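# Move the cart's shelf board onto the wall brackets

## Task

Take the shelf board off the cart, which can be moved, and set it level across both wall brackets, slid back until it touches the wall. Then release it and move the robot away. The robot must not fall over or be left tilted.

## Robot and tools

Robot: a Rainbow Robotics RB-Y1. It has a two-wheel differential base with rear casters, 0.66 m long and 0.58 m wide, whose front edge is 0.10 m ahead of the wheel axle. On the base is a folding leg and torso, two 7-joint arms with parallel grippers, and a head. The base cannot drive sideways. A loose object may sometimes be nudged by an outside push.

Frames: the base frame has its origin on the floor between the drive wheels, x forward, y left, z up. The chest, left_hand and right_hand positions in the state are given in this frame. A hand point lies between its finger pads, with the fingers along its -z and closing along its x. Reported hand positions can be off, especially with the arm stretched out. The odometry frame is the base frame as it was at the start. base_odometry comes only from wheel rotation, so wheel slip shows up as travel. Heading runs from -3.142 to 3.142, with positive meaning left.

execute_actions: "actions" is a list holding one action, or an empty list to just read the state and images. An action may contain "base", "joints", or both, plus optional "speeds" and "min_time_s".
- "base" holds exactly one relative command, measured from where the base last reported itself. {"translate_m": d} drives d metres straight, positive forward, range -3 to 3. {"rotate_rad": d} turns in place, positive counter-clockwise seen from above, range -3.2 to 3.2. A base move that would need more than 8.667 s at its top speed is rejected.
- "joints" is one dictionary keyed by joint name, covering both arms, torso and head. Each value is an absolute target in radians, or in metres for grippers.
- Torso: torso_squat_rad 0 to 1.2 (higher lowers a level chest); torso_shift_rad -0.3 to 0.6 (positive pushes the hips forward); torso_pitch_rad -0.2 to 1.4 (positive bows forward); torso_yaw_rad -1.5 to 1.5 (positive turns left). The torso also has combined limits: squat+shift <= 1.52; squat-shift+pitch <= 1.57; shift+0.5 pitch-0.4 squat <= 0.7; shift+0.3 pitch-0.5 squat <= 0.39. Breaking one leaves the joints partway with "off_target".
- Arms: shoulder_pitch ±2.356 (negative swings the arm forward and up). left_shoulder_roll 0 to 3.141 lifts sideways; right_shoulder_roll -3.141 to 0, where negative lifts it outward. shoulder_yaw ±2.094. elbow -2.617 to 0.01 (0 is straight, negative bends). forearm_roll ±3.141. wrist_pitch -1.57 to 1.919 (negative tips the hand forward). hand_roll ±2.705. Yaw and roll signs are the same on both arms, not mirrored. Grippers run 0 to 0.1 m of pad opening.
- Head: head_pan_rad ±0.523 (positive left); head_tilt_rad -0.35 to 1.57 (positive looks down).
- Done tolerance is ±0.02 rad for joints and ±0.004 m for grippers.
- Top speeds: arm joints 1 rad/s (wrist and roll joints 1.5), head 1.5, squat and pitch 0.3, shift 0.15, torso yaw 0.6, grippers 0.1 m/s.
- "speeds" can lower the base's top speed for one action: translate_m 0.05 to 0.4 m/s, rotate_rad 0.1 to 1.509 rad/s. "min_time_s" (0.1 to 8) stretches each arm and head motion to at least that many seconds.
- "cameras" chooses which images come back: head_camera, left_wrist_camera, right_wrist_camera, or "all". Leaving it out returns all; [] returns none.
- Any unknown key or out-of-range number rejects the whole call, and nothing moves. A joint left out of an action may still be driving toward its earlier target.

wait takes seconds (0 to 10) and returns state and images without commanding anything new. zoom_image takes a camera name and a region [x0,y0,x1,y1] in pixels of that camera's latest image, at most 504x504. The head image is 896x504; wrist images are 644x364. finished_scene takes the current scene's number, ends it for good, and reports success.

Result lines: base_status and joint_status describe how each commanded motion ended.
- "done": reached the target. For the base this only means the wheels turned the commanded amount.
- "off_target": stopped short and may still be pushing.
- "contact_stop": hit firm resistance.
- "time_out": took far longer than expected.
- "limit_stop_at_<name>": halted by a built-in limit. "limit_stop_at_own_body" means the self-collision guard stopped it before contact; move the arm and torso apart.
- "stopped_with_arm": the torso stopped because an arm hit something.
- After these stops the joint keeps its current position as its target. A contact stop or time-out halts the joint's whole group: the torso, the left arm, or the right arm.
- "joint command not followed", often with a "cause:" line, means an arm's targets were withheld to avoid a collision. Those joints show "not_followed", and the robot may retry the targets until they become valid. The gripper still acts.
- on_its_own lists what this call did not command; "held at" gives the held target, not the actual position.

Recovering from a stop: an arm or torso that stopped can still press. Back it off in a separate action, arms first, then the torso. Special case: if both hands hold one object and the torso reports contact_stop as soon as it starts with nothing in the way, set every arm joint (not the grippers) to its current joint_positions value, then resend the torso command.

Cautions:
- To grasp, set the gripper at least 0.005 m narrower than the object; "off_target" then is expected.
- The base keeps pushing when it hits furniture, and a bent leg can reach past the front edge. When the leg meets furniture, the robot can slide backward without odometry showing it.
- Each arm is rated 3 kg. Heavy loads held far forward can tip the robot, and nothing prevents that.
- Never let the arms, hands or fingers collide or press on each other. The collision check ignores grippers and palms.
- Joint load limits (N m): shoulders 63; elbow 32.4; forearm, wrist and hand roll 22.5, including held weight. Reaching one freezes the robot for 10 s.
- Holding loads heats motors. A MOTOR HOT warning appears at 65 °C, and at 80 °C an OVER-TEMPERATURE FAULT brakes the arm ("limit_stop_at_motor_heat"). Resend targets afterwards.
- Avoid drops, slips, slams and hard pushes.
- The robot holds its last command while the next reply is being written.

Cameras: pinhole with radial distortion. The head camera sits near (-0.14, 0, 1.48) in the base frame, looking forward and down. Wrist camera poses come from the arm's joint readings and can be less accurate.

Each tool is called after "Call:" as name([rows], argument=value, ...), one row to a line, values as JSON.

## Session

Call:
execute_actions(actions=[])

Scene clock: 0.00 s.
base_odometry: x=+0.000 y=+0.000 heading=+0.000 (m, m, rad; odometry frame)
base_status: not commanded
joint_positions: torso_squat_rad=+0.350 torso_shift_rad=+0.000 torso_pitch_rad=+0.000 torso_yaw_rad=-0.001 left_shoulder_pitch_rad=+0.001 left_shoulder_roll_rad=+0.037 left_shoulder_yaw_rad=-0.023 left_elbow_rad=-0.177 left_forearm_roll_rad=+0.014 left_wrist_pitch_rad=-0.047 left_hand_roll_rad=-0.002 left_gripper_m=+0.100 right_shoulder_pitch_rad=+0.002 right_shoulder_roll_rad=-0.042 right_shoulder_yaw_rad=+0.012 right_elbow_rad=-0.280 right_forearm_roll_rad=+0.005 right_wrist_pitch_rad=-0.044 right_hand_roll_rad=-0.030 right_gripper_m=+0.099 head_pan_rad=+0.000 head_tilt_rad=+0.400
joint_status: not commanded
chest: x=-0.2280 y=+0.0001 z=+1.2475 quat_wxyz=(+1.000, +0.000, +0.000, +0.000) (m; base frame)
left_hand: x=-0.1318 y=+0.2456 z=+0.5696 quat_wxyz=(+0.994, +0.016, -0.111, -0.008) (m; base frame)
right_hand: x=-0.0844 y=-0.2499 z=+0.5788 quat_wxyz=(+0.987, -0.018, -0.160, -0.004) (m; base frame)
pictures: head_camera, left_wrist_camera, right_wrist_camera
Images, in order (width x height): head_camera 896x504, left_wrist_camera 644x364, right_wrist_camera 644x364.

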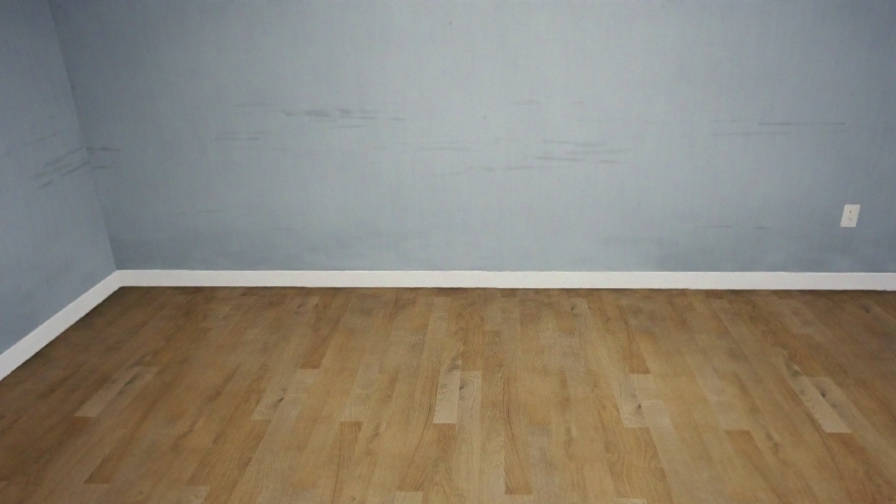

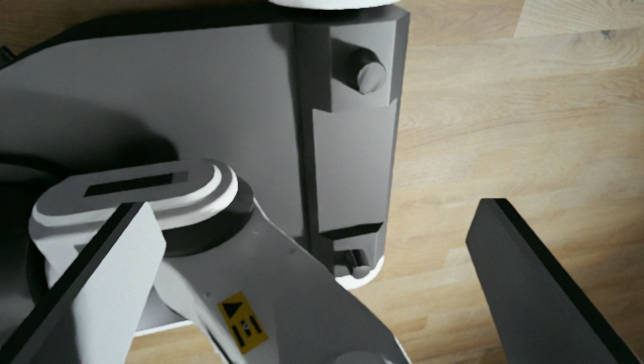

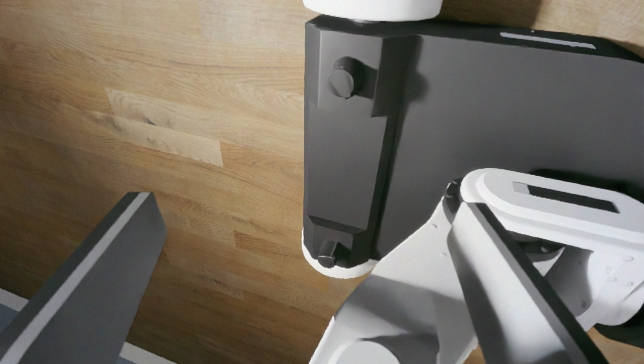

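Call:
execute_actions([
  {"joints":{"head_pan_rad":-0.52,"torso_yaw_rad":-0.6,"head_tilt_rad":0.35}},
], cameras=["head_camera"])

Call:
execute_actions([
  {"joints":{"torso_yaw_rad":-1.5}},
], cameras=["head_camera"])

Scene clock: 8.07 s.
base_odometry: x=+0.000 y=+0.000 heading=+0.000 (m, m, rad; odometry frame)
base_status: not commanded
joint_positions: torso_squat_rad=+0.350 torso_shift_rad=+0.000 torso_pitch_rad=+0.000 torso_yaw_rad=-0.600 left_shoulder_pitch_rad=+0.001 left_shoulder_roll_rad=+0.037 left_shoulder_yaw_rad=-0.023 left_elbow_rad=-0.177 left_forearm_roll_rad=+0.014 left_wrist_pitch_rad=-0.047 left_hand_roll_rad=-0.002 left_gripper_m=+0.100 right_shoulder_pitch_rad=+0.002 right_shoulder_roll_rad=-0.042 right_shoulder_yaw_rad=+0.012 right_elbow_rad=-0.280 right_forearm_roll_rad=+0.005 right_wrist_pitch_rad=-0.044 right_hand_roll_rad=-0.030 right_gripper_m=+0.099 head_pan_rad=-0.520 head_tilt_rad=+0.350
joint_status: all done
chest: x=-0.2280 y=+0.0001 z=+1.2475 quat_wxyz=(+0.955, +0.000, +0.000, -0.296) (m; base frame)
left_hand: x=-0.0100 y=+0.1483 z=+0.5696 quat_wxyz=(+0.947, -0.017, -0.111, -0.301) (m; base frame)
right_hand: x=-0.2503 y=-0.2875 z=+0.5789 quat_wxyz=(+0.942, -0.065, -0.148, -0.295) (m; base frame)
pictures: head_camera
camera_calibration (this result's frames):
head_camera: T_world_to_cam=[[-0.880076, -0.47388, -0.0300492, -0.15163], [-0.133716, 0.308062, -0.941923, 1.39549], [0.455615, -0.824946, -0.334483, 0.517416], [0, 0, 0, 1]] pos_world=[-0.18259, -0.0749111, 1.48295]
Images, in order (width x height): head_camera 896x504.

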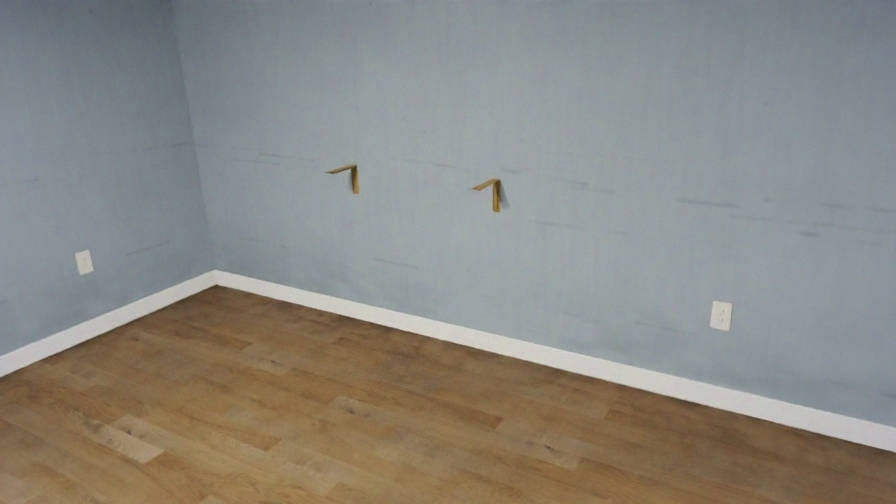

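Scene clock: 9.73 s.
base_odometry: x=+0.000 y=+0.000 heading=+0.000 (m, m, rad; odometry frame)
base_status: not commanded
joint_positions: torso_squat_rad=+0.350 torso_shift_rad=+0.000 torso_pitch_rad=+0.000 torso_yaw_rad=-1.237 left_shoulder_pitch_rad=+0.001 left_shoulder_roll_rad=+0.037 left_shoulder_yaw_rad=-0.023 left_elbow_rad=-0.177 left_forearm_roll_rad=+0.014 left_wrist_pitch_rad=-0.047 left_hand_roll_rad=-0.002 left_gripper_m=+0.100 right_shoulder_pitch_rad=+0.002 right_shoulder_roll_rad=-0.042 right_shoulder_yaw_rad=+0.012 right_elbow_rad=-0.280 right_forearm_roll_rad=+0.005 right_wrist_pitch_rad=-0.044 right_hand_roll_rad=-0.030 right_gripper_m=+0.099 head_pan_rad=-0.520 head_tilt_rad=+0.350
joint_status: torso_yaw_rad limit_stop_at_own_body (moved -0.637 of -0.900)
on_its_own: torso_yaw_rad is held at -1.237, not at your -1.500, since a limit_stop_at_own_body
chest: x=-0.2280 y=+0.0001 z=+1.2475 quat_wxyz=(+0.815, +0.000, +0.000, -0.580) (m; base frame)
left_hand: x=+0.0356 y=-0.0108 z=+0.5696 quat_wxyz=(+0.805, -0.051, -0.101, -0.582) (m; base frame)
right_hand: x=-0.4171 y=-0.2177 z=+0.5788 quat_wxyz=(+0.802, -0.108, -0.120, -0.575) (m; base frame)
pictures: head_camera
camera_calibration (this result's frames):
head_camera: T_world_to_cam=[[-0.989338, 0.142465, -0.0302345, -0.176383], [0.0758633, 0.326912, -0.942005, 1.44338], [-0.124319, -0.934255, -0.334234, 0.384883], [0, 0, 0, 1]] pos_world=[-0.236154, -0.0871498, 1.48298]
Images, in order (width x height): head_camera 896x504.

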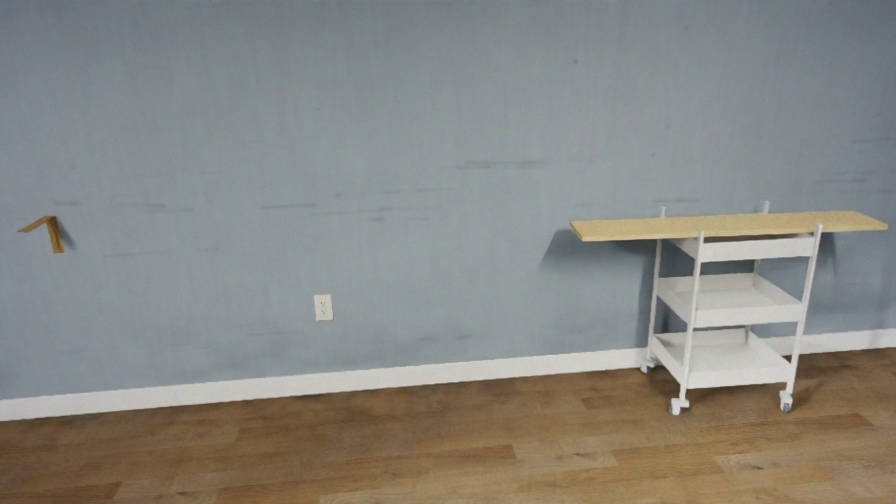

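Call:
execute_actions([
  {"base":{"rotate_rad":-2.486},"joints":{"torso_yaw_rad":0,"head_pan_rad":0.3,"head_tilt_rad":0.5}},
], cameras=["head_camera"])

Scene clock: 87.63 s.
base_odometry: x=+0.000 y=+0.000 heading=-2.486 (m, m, rad; odometry frame)
base_status: done
joint_positions: torso_squat_rad=+0.350 torso_shift_rad=+0.000 torso_pitch_rad=+0.000 torso_yaw_rad=+0.000 left_shoulder_pitch_rad=+0.001 left_shoulder_roll_rad=+0.037 left_shoulder_yaw_rad=-0.023 left_elbow_rad=-0.177 left_forearm_roll_rad=+0.014 left_wrist_pitch_rad=-0.047 left_hand_roll_rad=-0.002 left_gripper_m=+0.100 right_shoulder_pitch_rad=+0.002 right_shoulder_roll_rad=-0.042 right_shoulder_yaw_rad=+0.012 right_elbow_rad=-0.280 right_forearm_roll_rad=+0.005 right_wrist_pitch_rad=-0.044 right_hand_roll_rad=-0.030 right_gripper_m=+0.099 head_pan_rad=+0.300 head_tilt_rad=+0.500
joint_status: all done
chest: x=-0.2281 y=+0.0001 z=+1.2475 quat_wxyz=(+1.000, +0.000, +0.000, +0.000) (m; base frame)
left_hand: x=-0.1322 y=+0.2457 z=+0.5696 quat_wxyz=(+0.994, +0.016, -0.111, -0.007) (m; base frame)
right_hand: x=-0.0843 y=-0.2498 z=+0.5788 quat_wxyz=(+0.987, -0.018, -0.160, -0.003) (m; base frame)
pictures: head_camera
camera_calibration (this result's frames):
head_camera: T_world_to_cam=[[0.331557, -0.942734, -0.0363818, 0.116465], [-0.456004, -0.126378, -0.880959, 1.23759], [0.825912, 0.308678, -0.471792, 0.8008], [0, 0, 0, 1]] pos_world=[-0.13566, 0.0190096, 1.47231]
Images, in order (width x height): head_camera 896x504.

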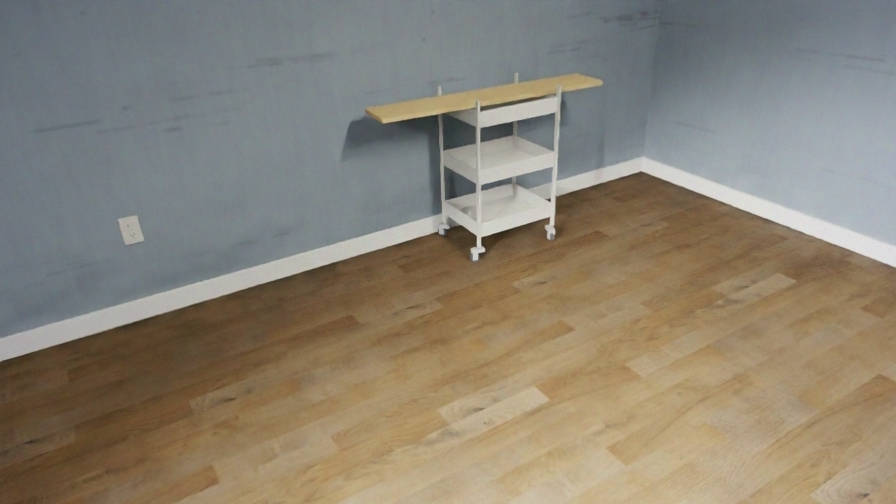

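Call:
execute_actions([
  {"base":{"translate_m":1.8},"joints":{"torso_squat_rad":0.8,"head_pan_rad":0.5,"head_tilt_rad":0.45,"left_shoulder_pitch_rad":0,"left_shoulder_roll_rad":0.26,"left_shoulder_yaw_rad":0,"left_elbow_rad":-1.571,"left_forearm_roll_rad":0,"left_wrist_pitch_rad":0,"left_hand_roll_rad":0.26,"right_shoulder_pitch_rad":0,"right_shoulder_roll_rad":-0.26,"right_shoulder_yaw_rad":0,"right_elbow_rad":-1.571,"right_forearm_roll_rad":0,"right_wrist_pitch_rad":0,"right_hand_roll_rad":-0.26,"left_gripper_m":0.08,"right_gripper_m":0.08}},
], cameras=[])

Call:
execute_actions([
  {"base":{"rotate_rad":0.795},"joints":{"head_pan_rad":0,"head_tilt_rad":0.5}},
])

Scene clock: 106.50 s.
base_odometry: x=-1.427 y=-1.097 heading=-2.487 (m, m, rad; odometry frame)
base_status: done
joint_positions: torso_squat_rad=+0.800 torso_shift_rad=+0.000 torso_pitch_rad=+0.000 torso_yaw_rad=+0.000 left_shoulder_pitch_rad=+0.000 left_shoulder_roll_rad=+0.260 left_shoulder_yaw_rad=+0.000 left_elbow_rad=-1.571 left_forearm_roll_rad=+0.000 left_wrist_pitch_rad=+0.000 left_hand_roll_rad=+0.260 left_gripper_m=+0.080 right_shoulder_pitch_rad=+0.000 right_shoulder_roll_rad=-0.260 right_shoulder_yaw_rad=+0.000 right_elbow_rad=-1.571 right_forearm_roll_rad=+0.000 right_wrist_pitch_rad=+0.000 right_hand_roll_rad=-0.260 right_gripper_m=+0.080 head_pan_rad=+0.500 head_tilt_rad=+0.450
joint_status: all done
chest: x=-0.2279 y=+0.0001 z=+1.0776 quat_wxyz=(+1.000, +0.000, +0.000, +0.000) (m; base frame)
left_hand: x=+0.2896 y=+0.2988 z=+0.8609 quat_wxyz=(+0.707, +0.000, -0.707, +0.000) (m; base frame)
right_hand: x=+0.2896 y=-0.2987 z=+0.8610 quat_wxyz=(+0.707, +0.000, -0.707, +0.000) (m; base frame)
pictures: none
No camera images: the call's "cameras" was empty. Leave "cameras" out to get every camera's image.

Scene clock: 109.33 s.
base_odometry: x=-1.427 y=-1.097 heading=-1.692 (m, m, rad; odometry frame)
base_status: done
joint_positions: torso_squat_rad=+0.800 torso_shift_rad=+0.000 torso_pitch_rad=+0.000 torso_yaw_rad=+0.000 left_shoulder_pitch_rad=+0.000 left_shoulder_roll_rad=+0.260 left_shoulder_yaw_rad=+0.000 left_elbow_rad=-1.571 left_forearm_roll_rad=+0.000 left_wrist_pitch_rad=+0.000 left_hand_roll_rad=+0.260 left_gripper_m=+0.080 right_shoulder_pitch_rad=+0.000 right_shoulder_roll_rad=-0.260 right_shoulder_yaw_rad=+0.000 right_elbow_rad=-1.571 right_forearm_roll_rad=+0.000 right_wrist_pitch_rad=+0.000 right_hand_roll_rad=-0.260 right_gripper_m=+0.080 head_pan_rad=+0.000 head_tilt_rad=+0.500
joint_status: all done
chest: x=-0.2279 y=+0.0001 z=+1.0776 quat_wxyz=(+1.000, +0.000, +0.000, +0.000) (m; base frame)
left_hand: x=+0.2896 y=+0.2988 z=+0.8609 quat_wxyz=(+0.707, +0.000, -0.707, +0.000) (m; base frame)
right_hand: x=+0.2896 y=-0.2988 z=+0.8610 quat_wxyz=(+0.707, +0.000, -0.707, +0.000) (m; base frame)
pictures: head_camera, left_wrist_camera, right_wrist_camera
camera_calibration (this result's frames):
head_camera: T_world_to_cam=[[0.0381596, -0.998612, -0.036309, 0.0497221], [-0.473022, 0.0139551, -0.88094, 1.08443], [0.880224, 0.0507913, -0.471833, 0.731784], [0, 0, 0, 1]] pos_world=[-0.133072, -0.00264851, 1.3024]
left_wrist_camera: T_world_to_cam=[[-0.0206437, -0.00516051, 0.999774, -0.855636], [-0.61672, -0.787004, -0.0167965, 0.458404], [0.786912, -0.616927, 0.013064, 0.0309139], [0, 0, 0, 1]] pos_world=[0.240717, 0.375422, 0.862738]
right_wrist_camera: T_world_to_cam=[[-0.0091596, -0.0516118, -0.998625, 0.840767], [-0.626739, 0.778466, -0.0344848, 0.474478], [0.779176, 0.625561, -0.0394776, 0.0768019], [0, 0, 0, 1]] pos_world=[0.245232, -0.374015, 0.859005]
Images, in order (width x height): head_camera 896x504, left_wrist_camera 644x364, right_wrist_camera 644x364.

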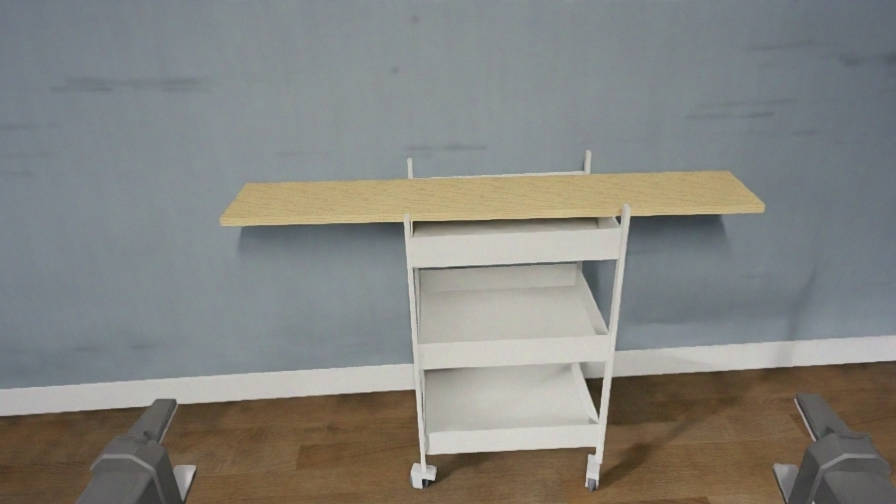

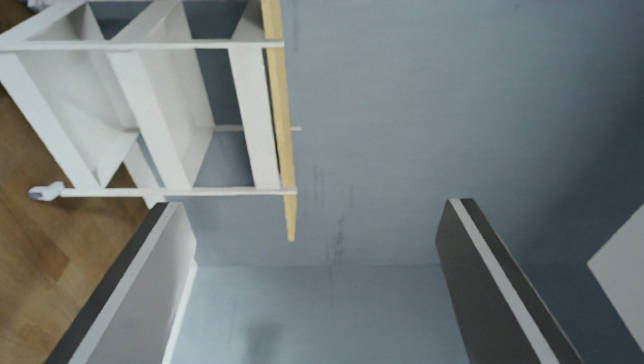

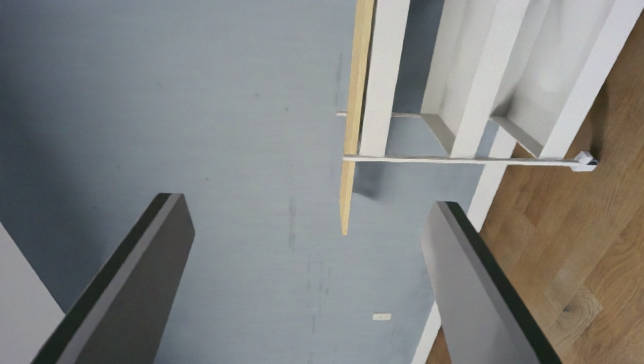

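Call:
zoom_image(camera="head_camera", region=[200, 140, 500, 300])

Call:
zoom_image(camera="head_camera", region=[500, 140, 800, 300])

Region (200, 140, 500, 300) of head_camera's 896x504 image, scaled by 1.680, with more detail than that image has; it fills the top 269 rows of this view, and the rest is white.

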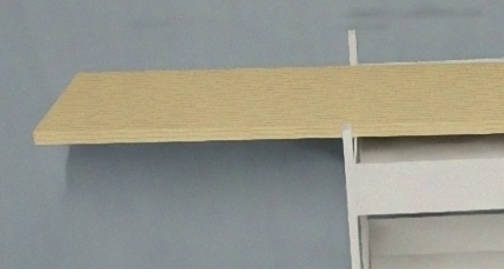

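Region (500, 140, 800, 300) of head_camera's 896x504 image, scaled by 1.680, with more detail than that image has; it fills the top 269 rows of this view, and the rest is white.

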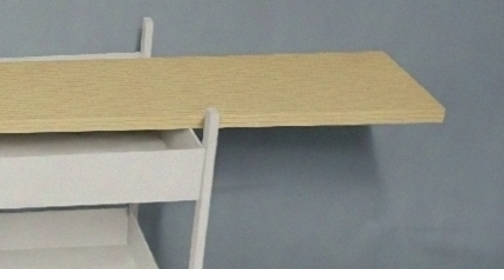

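Call:
execute_actions([
  {"base":{"rotate_rad":-0.11},"joints":{"torso_squat_rad":0.9,"left_shoulder_roll_rad":0.28,"left_hand_roll_rad":0.28,"right_shoulder_roll_rad":-0.28,"right_hand_roll_rad":-0.28}},
], cameras=[])

Call:
execute_actions([
  {"base":{"translate_m":0.55},"joints":{"torso_squat_rad":1.0,"head_tilt_rad":0.65}},
], cameras=[])

Call:
execute_actions([
  {"base":{"rotate_rad":0.12}},
])

Scene clock: 162.23 s.
base_odometry: x=-1.427 y=-1.097 heading=-1.802 (m, m, rad; odometry frame)
base_status: done
joint_positions: torso_squat_rad=+0.900 torso_shift_rad=+0.000 torso_pitch_rad=+0.000 torso_yaw_rad=+0.000 left_shoulder_pitch_rad=+0.000 left_shoulder_roll_rad=+0.280 left_shoulder_yaw_rad=+0.000 left_elbow_rad=-1.571 left_forearm_roll_rad=+0.000 left_wrist_pitch_rad=+0.000 left_hand_roll_rad=+0.280 left_gripper_m=+0.080 right_shoulder_pitch_rad=+0.000 right_shoulder_roll_rad=-0.280 right_shoulder_yaw_rad=+0.000 right_elbow_rad=-1.571 right_forearm_roll_rad=+0.000 right_wrist_pitch_rad=+0.000 right_hand_roll_rad=-0.280 right_gripper_m=+0.080 head_pan_rad=+0.000 head_tilt_rad=+0.500
joint_status: all done
chest: x=-0.2281 y=+0.0001 z=+1.0250 quat_wxyz=(+1.000, +0.000, +0.000, +0.000) (m; base frame)
left_hand: x=+0.2895 y=+0.3049 z=+0.8100 quat_wxyz=(+0.707, +0.000, -0.707, +0.000) (m; base frame)
right_hand: x=+0.2895 y=-0.3047 z=+0.8102 quat_wxyz=(+0.707, +0.000, -0.707, +0.000) (m; base frame)
pictures: none
No camera images: the call's "cameras" was empty. Leave "cameras" out to get every camera's image.

Scene clock: 165.00 s.
base_odometry: x=-1.553 y=-1.632 heading=-1.800 (m, m, rad; odometry frame)
base_status: done
joint_positions: torso_squat_rad=+1.000 torso_shift_rad=+0.000 torso_pitch_rad=+0.000 torso_yaw_rad=+0.000 left_shoulder_pitch_rad=+0.000 left_shoulder_roll_rad=+0.280 left_shoulder_yaw_rad=+0.000 left_elbow_rad=-1.571 left_forearm_roll_rad=+0.000 left_wrist_pitch_rad=+0.000 left_hand_roll_rad=+0.280 left_gripper_m=+0.080 right_shoulder_pitch_rad=+0.000 right_shoulder_roll_rad=-0.280 right_shoulder_yaw_rad=+0.000 right_elbow_rad=-1.571 right_forearm_roll_rad=+0.000 right_wrist_pitch_rad=+0.000 right_hand_roll_rad=-0.280 right_gripper_m=+0.080 head_pan_rad=+0.000 head_tilt_rad=+0.650
joint_status: all done
chest: x=-0.2279 y=+0.0001 z=+0.9681 quat_wxyz=(+1.000, +0.000, +0.000, +0.000) (m; base frame)
left_hand: x=+0.2896 y=+0.3049 z=+0.7530 quat_wxyz=(+0.707, +0.000, -0.707, +0.000) (m; base frame)
right_hand: x=+0.2896 y=-0.3048 z=+0.7532 quat_wxyz=(+0.707, +0.000, -0.707, +0.000) (m; base frame)
pictures: none
No camera images: the call's "cameras" was empty. Leave "cameras" out to get every camera's image.

Scene clock: 166.50 s.
base_odometry: x=-1.553 y=-1.633 heading=-1.681 (m, m, rad; odometry frame)
base_status: done
joint_positions: torso_squat_rad=+1.000 torso_shift_rad=+0.000 torso_pitch_rad=+0.000 torso_yaw_rad=+0.000 left_shoulder_pitch_rad=+0.000 left_shoulder_roll_rad=+0.280 left_shoulder_yaw_rad=+0.000 left_elbow_rad=-1.571 left_forearm_roll_rad=+0.000 left_wrist_pitch_rad=+0.000 left_hand_roll_rad=+0.280 left_gripper_m=+0.080 right_shoulder_pitch_rad=+0.000 right_shoulder_roll_rad=-0.280 right_shoulder_yaw_rad=+0.000 right_elbow_rad=-1.571 right_forearm_roll_rad=+0.000 right_wrist_pitch_rad=+0.000 right_hand_roll_rad=-0.280 right_gripper_m=+0.080 head_pan_rad=+0.000 head_tilt_rad=+0.650
joint_status: not commanded
chest: x=-0.2279 y=+0.0001 z=+0.9681 quat_wxyz=(+1.000, +0.000, +0.000, +0.000) (m; base frame)
left_hand: x=+0.2896 y=+0.3048 z=+0.7530 quat_wxyz=(+0.707, +0.000, -0.707, +0.000) (m; base frame)
right_hand: x=+0.2896 y=-0.3048 z=+0.7532 quat_wxyz=(+0.707, +0.000, -0.707, +0.000) (m; base frame)
pictures: head_camera, left_wrist_camera, right_wrist_camera
camera_calibration (this result's frames):
head_camera: T_world_to_cam=[[0.032236, -0.998615, -0.0415879, 0.0506976], [-0.599362, 0.0139835, -0.800356, 0.867845], [0.799829, 0.0507264, -0.59808, 0.811047], [0, 0, 0, 1]] pos_world=[-0.13018, -0.00264964, 1.18176]
left_wrist_camera: T_world_to_cam=[[-0.0206343, -0.00522189, 0.999773, -0.747768], [-0.616622, -0.787079, -0.0168375, 0.461348], [0.786989, -0.61683, 0.0130209, 0.036], [0, 0, 0, 1]] pos_world=[0.240716, 0.381419, 0.754898]
right_wrist_camera: T_world_to_cam=[[-0.00910929, -0.0516882, -0.998622, 0.73276], [-0.626628, 0.778551, -0.0345814, 0.475511], [0.779265, 0.625449, -0.0394813, 0.0762383], [0, 0, 0, 1]] pos_world=[0.245234, -0.380018, 0.751204]
Images, in order (width x height): head_camera 896x504, left_wrist_camera 644x364, right_wrist_camera 644x364.

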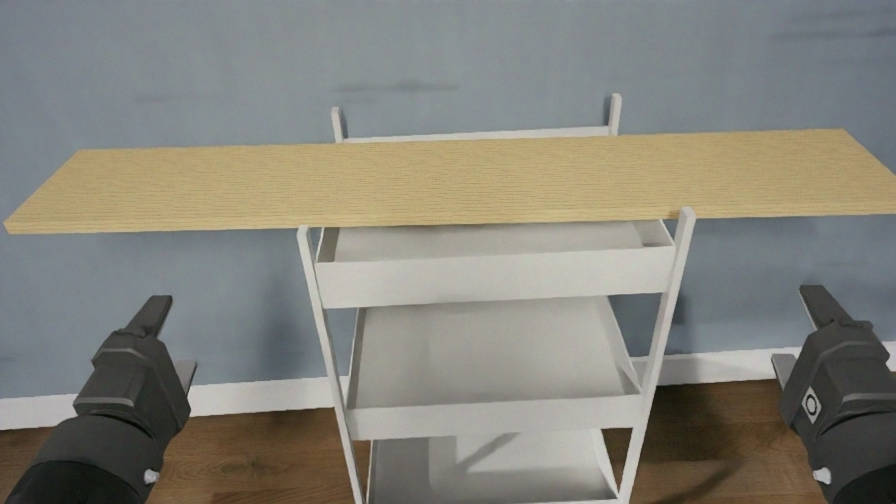

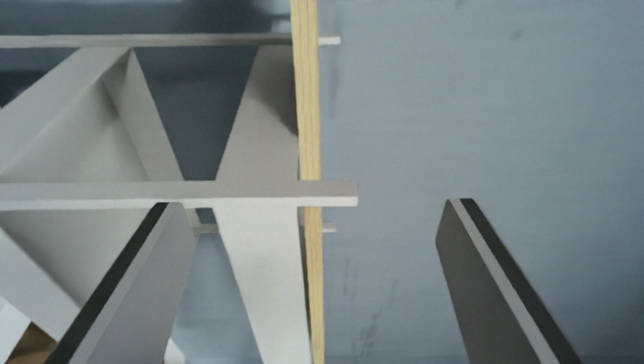

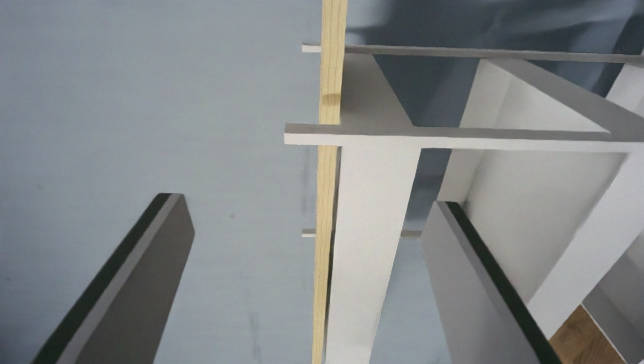

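Call:
execute_actions([
  {"base":{"translate_m":0.225},"speeds":{"translate_m":0.15},"joints":{"head_tilt_rad":0.85}},
])

Scene clock: 180.50 s.
base_odometry: x=-1.577 y=-1.856 heading=-1.680 (m, m, rad; odometry frame)
base_status: done
joint_positions: torso_squat_rad=+1.000 torso_shift_rad=+0.000 torso_pitch_rad=+0.000 torso_yaw_rad=+0.000 left_shoulder_pitch_rad=+0.000 left_shoulder_roll_rad=+0.280 left_shoulder_yaw_rad=+0.000 left_elbow_rad=-1.571 left_forearm_roll_rad=+0.000 left_wrist_pitch_rad=+0.000 left_hand_roll_rad=+0.280 left_gripper_m=+0.080 right_shoulder_pitch_rad=+0.000 right_shoulder_roll_rad=-0.280 right_shoulder_yaw_rad=+0.000 right_elbow_rad=-1.571 right_forearm_roll_rad=+0.000 right_wrist_pitch_rad=+0.000 right_hand_roll_rad=-0.280 right_gripper_m=+0.080 head_pan_rad=+0.000 head_tilt_rad=+0.850
joint_status: all done
chest: x=-0.2279 y=+0.0001 z=+0.9682 quat_wxyz=(+1.000, +0.000, +0.000, +0.000) (m; base frame)
left_hand: x=+0.2896 y=+0.3048 z=+0.7530 quat_wxyz=(+0.707, +0.000, -0.707, +0.000) (m; base frame)
right_hand: x=+0.2896 y=-0.3048 z=+0.7532 quat_wxyz=(+0.707, +0.000, -0.707, +0.000) (m; base frame)
pictures: head_camera, left_wrist_camera, right_wrist_camera
camera_calibration (this result's frames):
head_camera: T_world_to_cam=[[0.0232601, -0.998617, -0.0471491, 0.055346], [-0.746448, 0.014025, -0.665295, 0.679812], [0.665037, 0.0506692, -0.74509, 0.95502], [0, 0, 0, 1]] pos_world=[-0.128966, -0.00265498, 1.16646]
left_wrist_camera: T_world_to_cam=[[-0.0205855, -0.00522166, 0.999774, -0.747761], [-0.616623, -0.787079, -0.0168071, 0.461331], [0.786989, -0.61683, 0.0129826, 0.0360215], [0, 0, 0, 1]] pos_world=[0.240726, 0.381418, 0.754879]
right_wrist_camera: T_world_to_cam=[[-0.00916407, -0.0516885, -0.998621, 0.732751], [-0.626628, 0.778552, -0.0345474, 0.475491], [0.779264, 0.625448, -0.0395242, 0.0762634], [0, 0, 0, 1]] pos_world=[0.245242, -0.380019, 0.751182]
Images, in order (width x height): head_camera 896x504, left_wrist_camera 644x364, right_wrist_camera 644x364.

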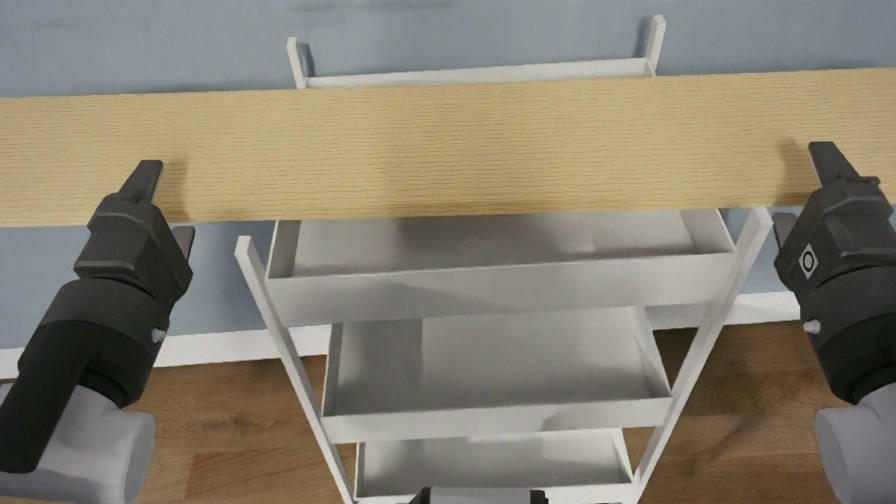

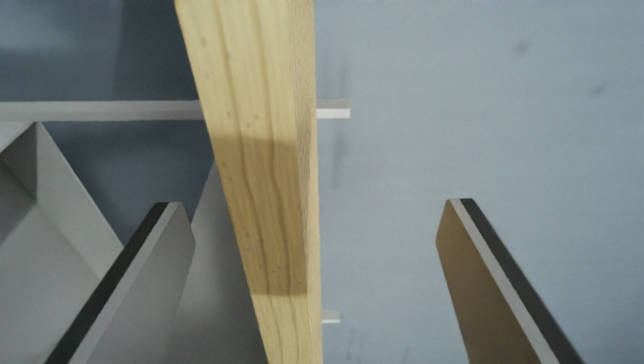

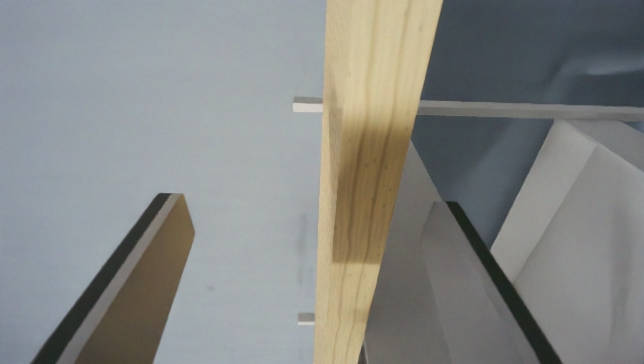

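Call:
execute_actions([
  {"base":{"translate_m":0.03},"speeds":{"translate_m":0.1},"joints":{"torso_squat_rad":1.02,"right_shoulder_roll_rad":-0.3,"right_hand_roll_rad":-0.3}},
])

Scene clock: 189.30 s.
base_odometry: x=-1.581 y=-1.886 heading=-1.679 (m, m, rad; odometry frame)
base_status: done
joint_positions: torso_squat_rad=+1.020 torso_shift_rad=+0.000 torso_pitch_rad=+0.000 torso_yaw_rad=+0.000 left_shoulder_pitch_rad=+0.000 left_shoulder_roll_rad=+0.280 left_shoulder_yaw_rad=+0.000 left_elbow_rad=-1.571 left_forearm_roll_rad=+0.000 left_wrist_pitch_rad=+0.000 left_hand_roll_rad=+0.280 left_gripper_m=+0.080 right_shoulder_pitch_rad=+0.000 right_shoulder_roll_rad=-0.300 right_shoulder_yaw_rad=+0.000 right_elbow_rad=-1.571 right_forearm_roll_rad=+0.000 right_wrist_pitch_rad=+0.000 right_hand_roll_rad=-0.300 right_gripper_m=+0.080 head_pan_rad=+0.000 head_tilt_rad=+0.850
joint_status: all done
chest: x=-0.2279 y=+0.0001 z=+0.9563 quat_wxyz=(+1.000, +0.000, +0.000, +0.000) (m; base frame)
left_hand: x=+0.2896 y=+0.3049 z=+0.7412 quat_wxyz=(+0.707, +0.000, -0.707, +0.000) (m; base frame)
right_hand: x=+0.2896 y=-0.3107 z=+0.7431 quat_wxyz=(+0.707, +0.000, -0.707, +0.000) (m; base frame)
pictures: head_camera, left_wrist_camera, right_wrist_camera
camera_calibration (this result's frames):
head_camera: T_world_to_cam=[[0.023259, -0.998617, -0.0471488, 0.0547864], [-0.746411, 0.0140285, -0.665338, 0.671944], [0.665079, 0.0506675, -0.745052, 0.946179], [0, 0, 0, 1]] pos_world=[-0.129012, -0.00265629, 1.15461]
left_wrist_camera: T_world_to_cam=[[-0.0206349, -0.00525689, 0.999773, -0.735907], [-0.616626, -0.787076, -0.0168654, 0.461168], [0.786986, -0.616834, 0.0129997, 0.0361844], [0, 0, 0, 1]] pos_world=[0.240706, 0.381426, 0.743047]
right_wrist_camera: T_world_to_cam=[[-0.00909476, -0.0516859, -0.998622, 0.722374], [-0.626582, 0.778587, -0.034591, 0.479762], [0.779302, 0.625404, -0.0394665, 0.0795146], [0, 0, 0, 1]] pos_world=[0.245214, -0.385929, 0.741112]
Images, in order (width x height): head_camera 896x504, left_wrist_camera 644x364, right_wrist_camera 644x364.

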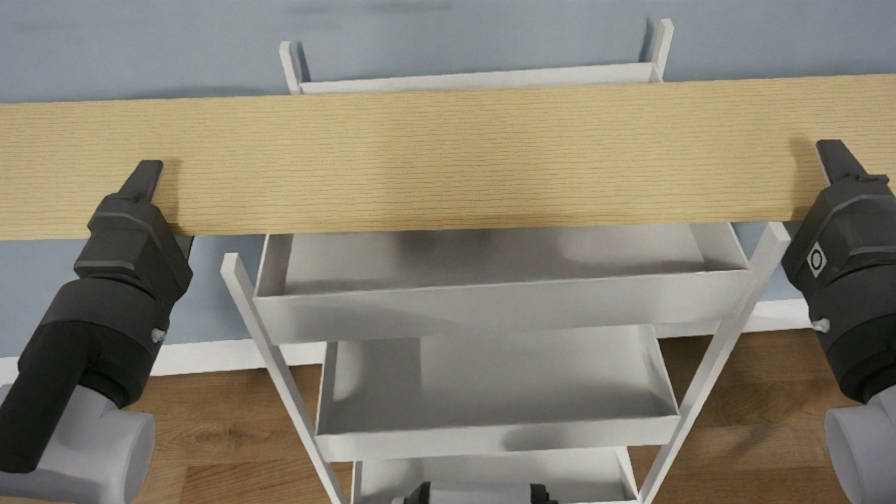

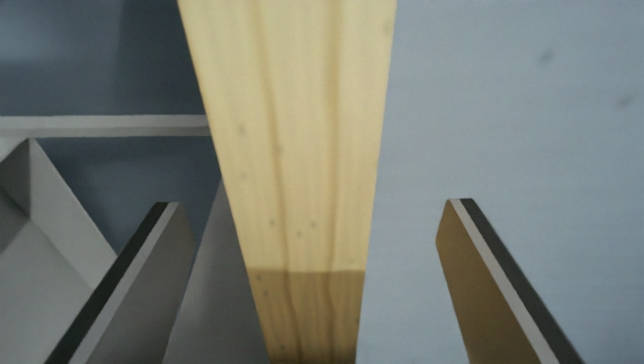

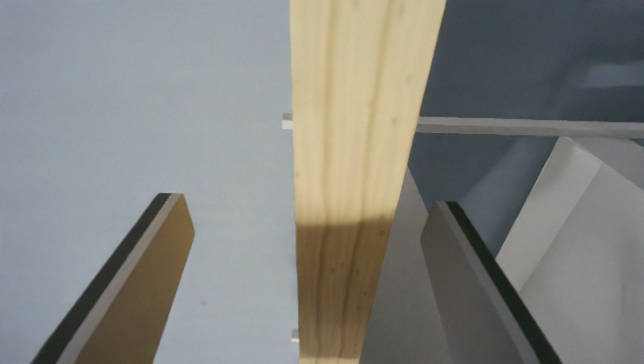

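Call:
execute_actions([
  {"joints":{"left_gripper_m":0.005,"right_gripper_m":0.005,"right_elbow_rad":-1.56}},
], cameras=["head_camera"])

Call:
execute_actions([
  {"joints":{"torso_squat_rad":0.85}},
])

Scene clock: 202.97 s.
base_odometry: x=-1.581 y=-1.886 heading=-1.679 (m, m, rad; odometry frame)
base_status: not commanded
joint_positions: torso_squat_rad=+1.020 torso_shift_rad=+0.000 torso_pitch_rad=+0.000 torso_yaw_rad=+0.000 left_shoulder_pitch_rad=+0.000 left_shoulder_roll_rad=+0.280 left_shoulder_yaw_rad=+0.000 left_elbow_rad=-1.571 left_forearm_roll_rad=+0.000 left_wrist_pitch_rad=+0.000 left_hand_roll_rad=+0.280 left_gripper_m=+0.018 right_shoulder_pitch_rad=+0.000 right_shoulder_roll_rad=-0.300 right_shoulder_yaw_rad=+0.000 right_elbow_rad=-1.559 right_forearm_roll_rad=+0.000 right_wrist_pitch_rad=+0.000 right_hand_roll_rad=-0.300 right_gripper_m=+0.017 head_pan_rad=+0.000 head_tilt_rad=+0.850
joint_status: left_gripper_m off_target (ended at +0.018, target +0.005); right_gripper_m off_target (ended at +0.017, target +0.005); the others done
chest: x=-0.2279 y=+0.0001 z=+0.9563 quat_wxyz=(+1.000, +0.000, +0.000, +0.000) (m; base frame)
left_hand: x=+0.2897 y=+0.3048 z=+0.7414 quat_wxyz=(+0.707, +0.000, -0.707, +0.000) (m; base frame)
right_hand: x=+0.2891 y=-0.3123 z=+0.7375 quat_wxyz=(+0.711, -0.001, -0.703, -0.001) (m; base frame)
pictures: head_camera
camera_calibration (this result's frames):
head_camera: T_world_to_cam=[[0.0232564, -0.998617, -0.047158, 0.0547918], [-0.746415, 0.0140363, -0.665333, 0.67194], [0.665074, 0.0506727, -0.745056, 0.94618], [0, 0, 0, 1]] pos_world=[-0.129008, -0.00266109, 1.1546]
Images, in order (width x height): head_camera 896x504.

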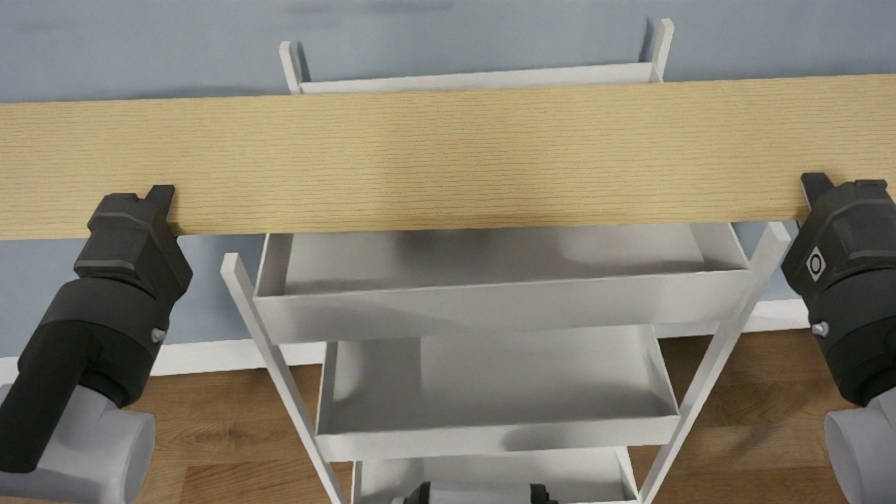

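Scene clock: 204.33 s.
base_odometry: x=-1.581 y=-1.886 heading=-1.679 (m, m, rad; odometry frame)
base_status: not commanded
joint_positions: torso_squat_rad=+0.850 torso_shift_rad=+0.000 torso_pitch_rad=+0.001 torso_yaw_rad=+0.000 left_shoulder_pitch_rad=+0.001 left_shoulder_roll_rad=+0.280 left_shoulder_yaw_rad=+0.000 left_elbow_rad=-1.570 left_forearm_roll_rad=+0.000 left_wrist_pitch_rad=+0.001 left_hand_roll_rad=+0.280 left_gripper_m=+0.018 right_shoulder_pitch_rad=+0.001 right_shoulder_roll_rad=-0.300 right_shoulder_yaw_rad=+0.001 right_elbow_rad=-1.558 right_forearm_roll_rad=+0.000 right_wrist_pitch_rad=+0.001 right_hand_roll_rad=-0.300 right_gripper_m=+0.017 head_pan_rad=+0.000 head_tilt_rad=+0.850
joint_status: all done
chest: x=-0.2275 y=+0.0001 z=+1.0520 quat_wxyz=(+1.000, +0.000, +0.001, +0.000) (m; base frame)
left_hand: x=+0.2894 y=+0.3050 z=+0.8348 quat_wxyz=(+0.709, +0.000, -0.706, +0.001) (m; base frame)
right_hand: x=+0.2890 y=-0.3124 z=+0.8316 quat_wxyz=(+0.712, -0.001, -0.702, -0.001) (m; base frame)
pictures: head_camera, left_wrist_camera, right_wrist_camera
camera_calibration (this result's frames):
head_camera: T_world_to_cam=[[0.0232132, -0.998617, -0.0471794, 0.0593069], [-0.747026, 0.0140362, -0.664647, 0.735039], [0.66439, 0.0506728, -0.745667, 1.01769], [0, 0, 0, 1]] pos_world=[-0.128426, -0.00266142, 1.2502]
left_wrist_camera: T_world_to_cam=[[-0.016303, -0.0048159, 0.999855, -0.831027], [-0.616177, -0.787486, -0.01384, 0.460246], [0.787439, -0.616314, 0.00987092, 0.0375749], [0, 0, 0, 1]] pos_world=[0.240457, 0.381593, 0.836905]
right_wrist_camera: T_world_to_cam=[[-0.0243619, -0.0517147, -0.998365, 0.814813], [-0.624173, 0.780879, -0.0252182, 0.475988], [0.780907, 0.622538, -0.0513026, 0.0930497], [0, 0, 0, 1]] pos_world=[0.244286, -0.387478, 0.830258]
Images, in order (width x height): head_camera 896x504, left_wrist_camera 644x364, right_wrist_camera 644x364.

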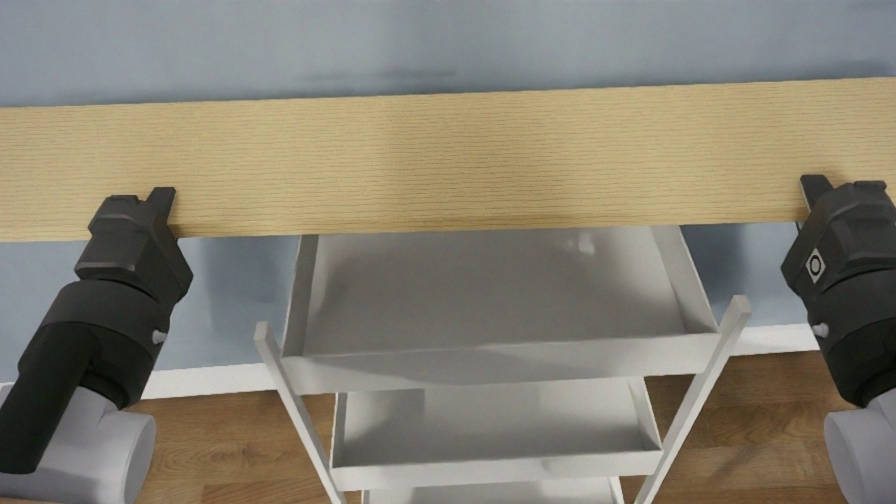

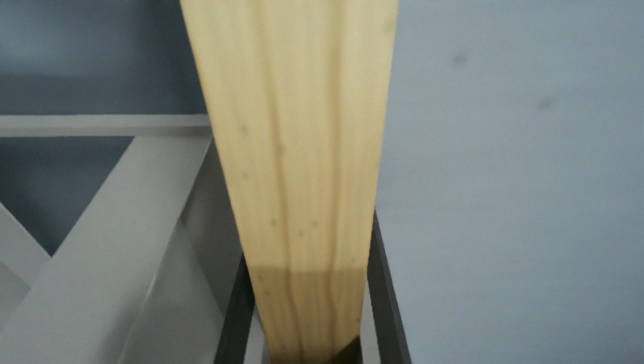

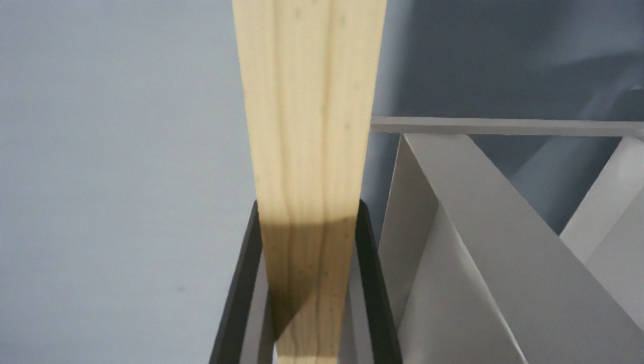

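Call:
execute_actions([
  {"base":{"translate_m":-0.75},"joints":{"torso_squat_rad":0.7,"head_tilt_rad":0.6}},
], cameras=["head_camera"])

Call:
execute_actions([
  {"base":{"rotate_rad":1.644}},
], cameras=["head_camera"])

Call:
execute_actions([
  {"base":{"translate_m":2.85}},
], cameras=[])

Call:
execute_actions([
  {"base":{"rotate_rad":-1.565},"joints":{"head_tilt_rad":0.5}},
], cameras=["head_camera"])

Scene clock: 221.87 s.
base_odometry: x=-1.500 y=-1.141 heading=-1.678 (m, m, rad; odometry frame)
base_status: done
joint_positions: torso_squat_rad=+0.700 torso_shift_rad=+0.000 torso_pitch_rad=+0.001 torso_yaw_rad=+0.000 left_shoulder_pitch_rad=+0.001 left_shoulder_roll_rad=+0.280 left_shoulder_yaw_rad=+0.000 left_elbow_rad=-1.569 left_forearm_roll_rad=+0.000 left_wrist_pitch_rad=+0.001 left_hand_roll_rad=+0.280 left_gripper_m=+0.018 right_shoulder_pitch_rad=+0.001 right_shoulder_roll_rad=-0.300 right_shoulder_yaw_rad=+0.001 right_elbow_rad=-1.558 right_forearm_roll_rad=+0.000 right_wrist_pitch_rad=+0.001 right_hand_roll_rad=-0.300 right_gripper_m=+0.017 head_pan_rad=+0.000 head_tilt_rad=+0.600
joint_status: all done
chest: x=-0.2276 y=+0.0001 z=+1.1253 quat_wxyz=(+1.000, +0.000, +0.001, +0.000) (m; base frame)
left_hand: x=+0.2893 y=+0.3050 z=+0.9082 quat_wxyz=(+0.709, +0.000, -0.706, +0.001) (m; base frame)
right_hand: x=+0.2889 y=-0.3124 z=+0.9049 quat_wxyz=(+0.712, -0.001, -0.702, -0.001) (m; base frame)
pictures: head_camera
camera_calibration (this result's frames):
head_camera: T_world_to_cam=[[0.0342585, -0.998614, -0.0399584, 0.055471], [-0.559205, 0.0139838, -0.828912, 1.04], [0.828321, 0.0507422, -0.557951, 0.857365], [0, 0, 0, 1]] pos_world=[-0.130501, -0.0026537, 1.34265]
Images, in order (width x height): head_camera 896x504.

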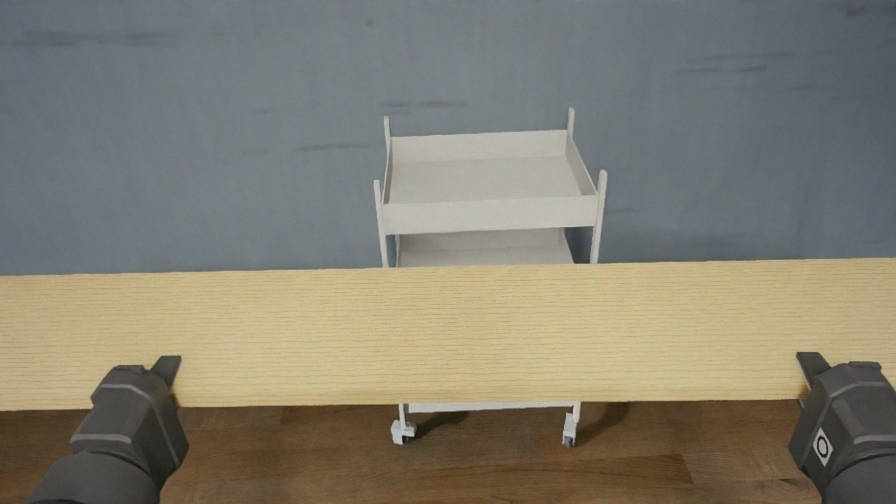

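Scene clock: 225.83 s.
base_odometry: x=-1.500 y=-1.140 heading=-0.034 (m, m, rad; odometry frame)
base_status: done
joint_positions: torso_squat_rad=+0.700 torso_shift_rad=+0.000 torso_pitch_rad=+0.001 torso_yaw_rad=+0.000 left_shoulder_pitch_rad=+0.001 left_shoulder_roll_rad=+0.280 left_shoulder_yaw_rad=+0.000 left_elbow_rad=-1.569 left_forearm_roll_rad=+0.000 left_wrist_pitch_rad=+0.001 left_hand_roll_rad=+0.280 left_gripper_m=+0.018 right_shoulder_pitch_rad=+0.001 right_shoulder_roll_rad=-0.300 right_shoulder_yaw_rad=+0.001 right_elbow_rad=-1.558 right_forearm_roll_rad=+0.000 right_wrist_pitch_rad=+0.001 right_hand_roll_rad=-0.300 right_gripper_m=+0.017 head_pan_rad=+0.000 head_tilt_rad=+0.600
joint_status: not commanded
chest: x=-0.2276 y=+0.0001 z=+1.1253 quat_wxyz=(+1.000, +0.000, +0.001, +0.000) (m; base frame)
left_hand: x=+0.2893 y=+0.3050 z=+0.9082 quat_wxyz=(+0.709, +0.000, -0.706, +0.001) (m; base frame)
right_hand: x=+0.2888 y=-0.3124 z=+0.9049 quat_wxyz=(+0.712, -0.001, -0.702, -0.001) (m; base frame)
pictures: head_camera
camera_calibration (this result's frames):
head_camera: T_world_to_cam=[[0.034234, -0.998616, -0.0399295, 0.0554471], [-0.559205, 0.0139735, -0.828912, 1.04], [0.828323, 0.0507057, -0.557952, 0.857366], [0, 0, 0, 1]] pos_world=[-0.130501, -0.00263554, 1.34265]
Images, in order (width x height): head_camera 896x504.

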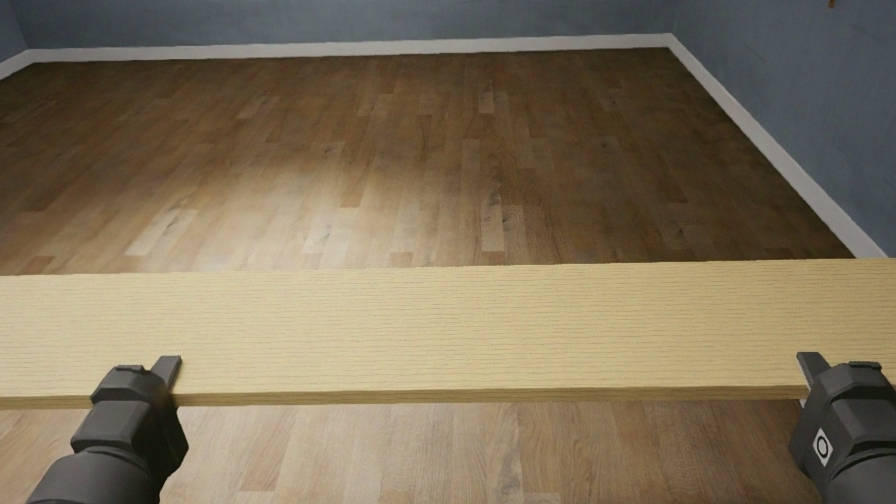

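Scene clock: 234.30 s.
base_odometry: x=+1.349 y=-1.237 heading=-0.034 (m, m, rad; odometry frame)
base_status: done
joint_positions: torso_squat_rad=+0.700 torso_shift_rad=+0.000 torso_pitch_rad=+0.001 torso_yaw_rad=+0.000 left_shoulder_pitch_rad=+0.001 left_shoulder_roll_rad=+0.280 left_shoulder_yaw_rad=+0.000 left_elbow_rad=-1.569 left_forearm_roll_rad=+0.000 left_wrist_pitch_rad=+0.001 left_hand_roll_rad=+0.280 left_gripper_m=+0.018 right_shoulder_pitch_rad=+0.001 right_shoulder_roll_rad=-0.300 right_shoulder_yaw_rad=+0.001 right_elbow_rad=-1.558 right_forearm_roll_rad=+0.000 right_wrist_pitch_rad=+0.001 right_hand_roll_rad=-0.300 right_gripper_m=+0.017 head_pan_rad=+0.000 head_tilt_rad=+0.600
joint_status: not commanded
chest: x=-0.2275 y=+0.0001 z=+1.1254 quat_wxyz=(+1.000, +0.000, +0.001, +0.000) (m; base frame)
left_hand: x=+0.2894 y=+0.3050 z=+0.9081 quat_wxyz=(+0.709, +0.000, -0.705, +0.001) (m; base frame)
right_hand: x=+0.2889 y=-0.3124 z=+0.9048 quat_wxyz=(+0.713, -0.001, -0.702, -0.001) (m; base frame)
pictures: none
No camera images: the call's "cameras" was empty. Leave "cameras" out to get every camera's image.

Scene clock: 238.20 s.
base_odometry: x=+1.349 y=-1.237 heading=-1.598 (m, m, rad; odometry frame)
base_status: done
joint_positions: torso_squat_rad=+0.700 torso_shift_rad=+0.000 torso_pitch_rad=+0.001 torso_yaw_rad=+0.000 left_shoulder_pitch_rad=+0.001 left_shoulder_roll_rad=+0.280 left_shoulder_yaw_rad=+0.000 left_elbow_rad=-1.569 left_forearm_roll_rad=+0.000 left_wrist_pitch_rad=+0.001 left_hand_roll_rad=+0.280 left_gripper_m=+0.018 right_shoulder_pitch_rad=+0.001 right_shoulder_roll_rad=-0.300 right_shoulder_yaw_rad=+0.001 right_elbow_rad=-1.558 right_forearm_roll_rad=+0.000 right_wrist_pitch_rad=+0.001 right_hand_roll_rad=-0.300 right_gripper_m=+0.017 head_pan_rad=+0.000 head_tilt_rad=+0.500
joint_status: all done
chest: x=-0.2275 y=+0.0001 z=+1.1254 quat_wxyz=(+1.000, +0.000, +0.001, +0.000) (m; base frame)
left_hand: x=+0.2894 y=+0.3050 z=+0.9081 quat_wxyz=(+0.709, +0.000, -0.705, +0.001) (m; base frame)
right_hand: x=+0.2889 y=-0.3124 z=+0.9048 quat_wxyz=(+0.713, -0.001, -0.702, -0.001) (m; base frame)
pictures: head_camera
camera_calibration (this result's frames):
head_camera: T_world_to_cam=[[0.0380828, -0.998615, -0.0363114, 0.0514432], [-0.473828, 0.013947, -0.880507, 1.126], [0.879793, 0.0507375, -0.472641, 0.754754], [0, 0, 0, 1]] pos_world=[-0.132457, -0.00262677, 1.35004]
Images, in order (width x height): head_camera 896x504.

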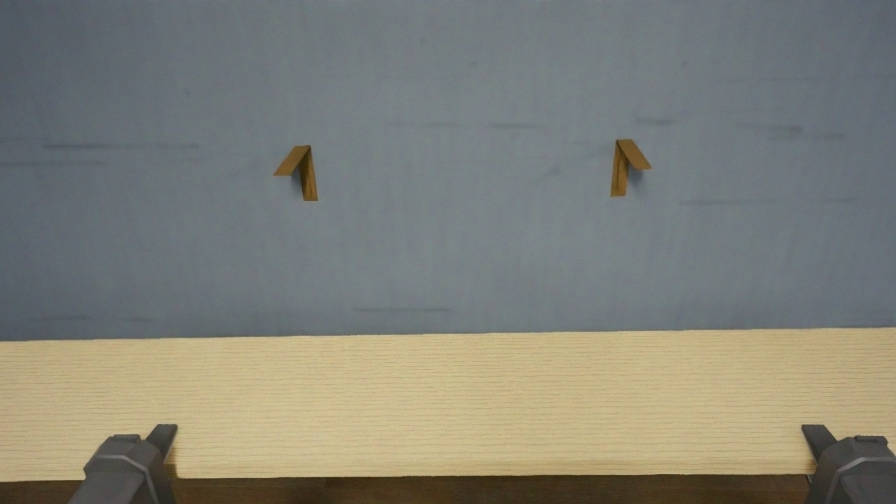

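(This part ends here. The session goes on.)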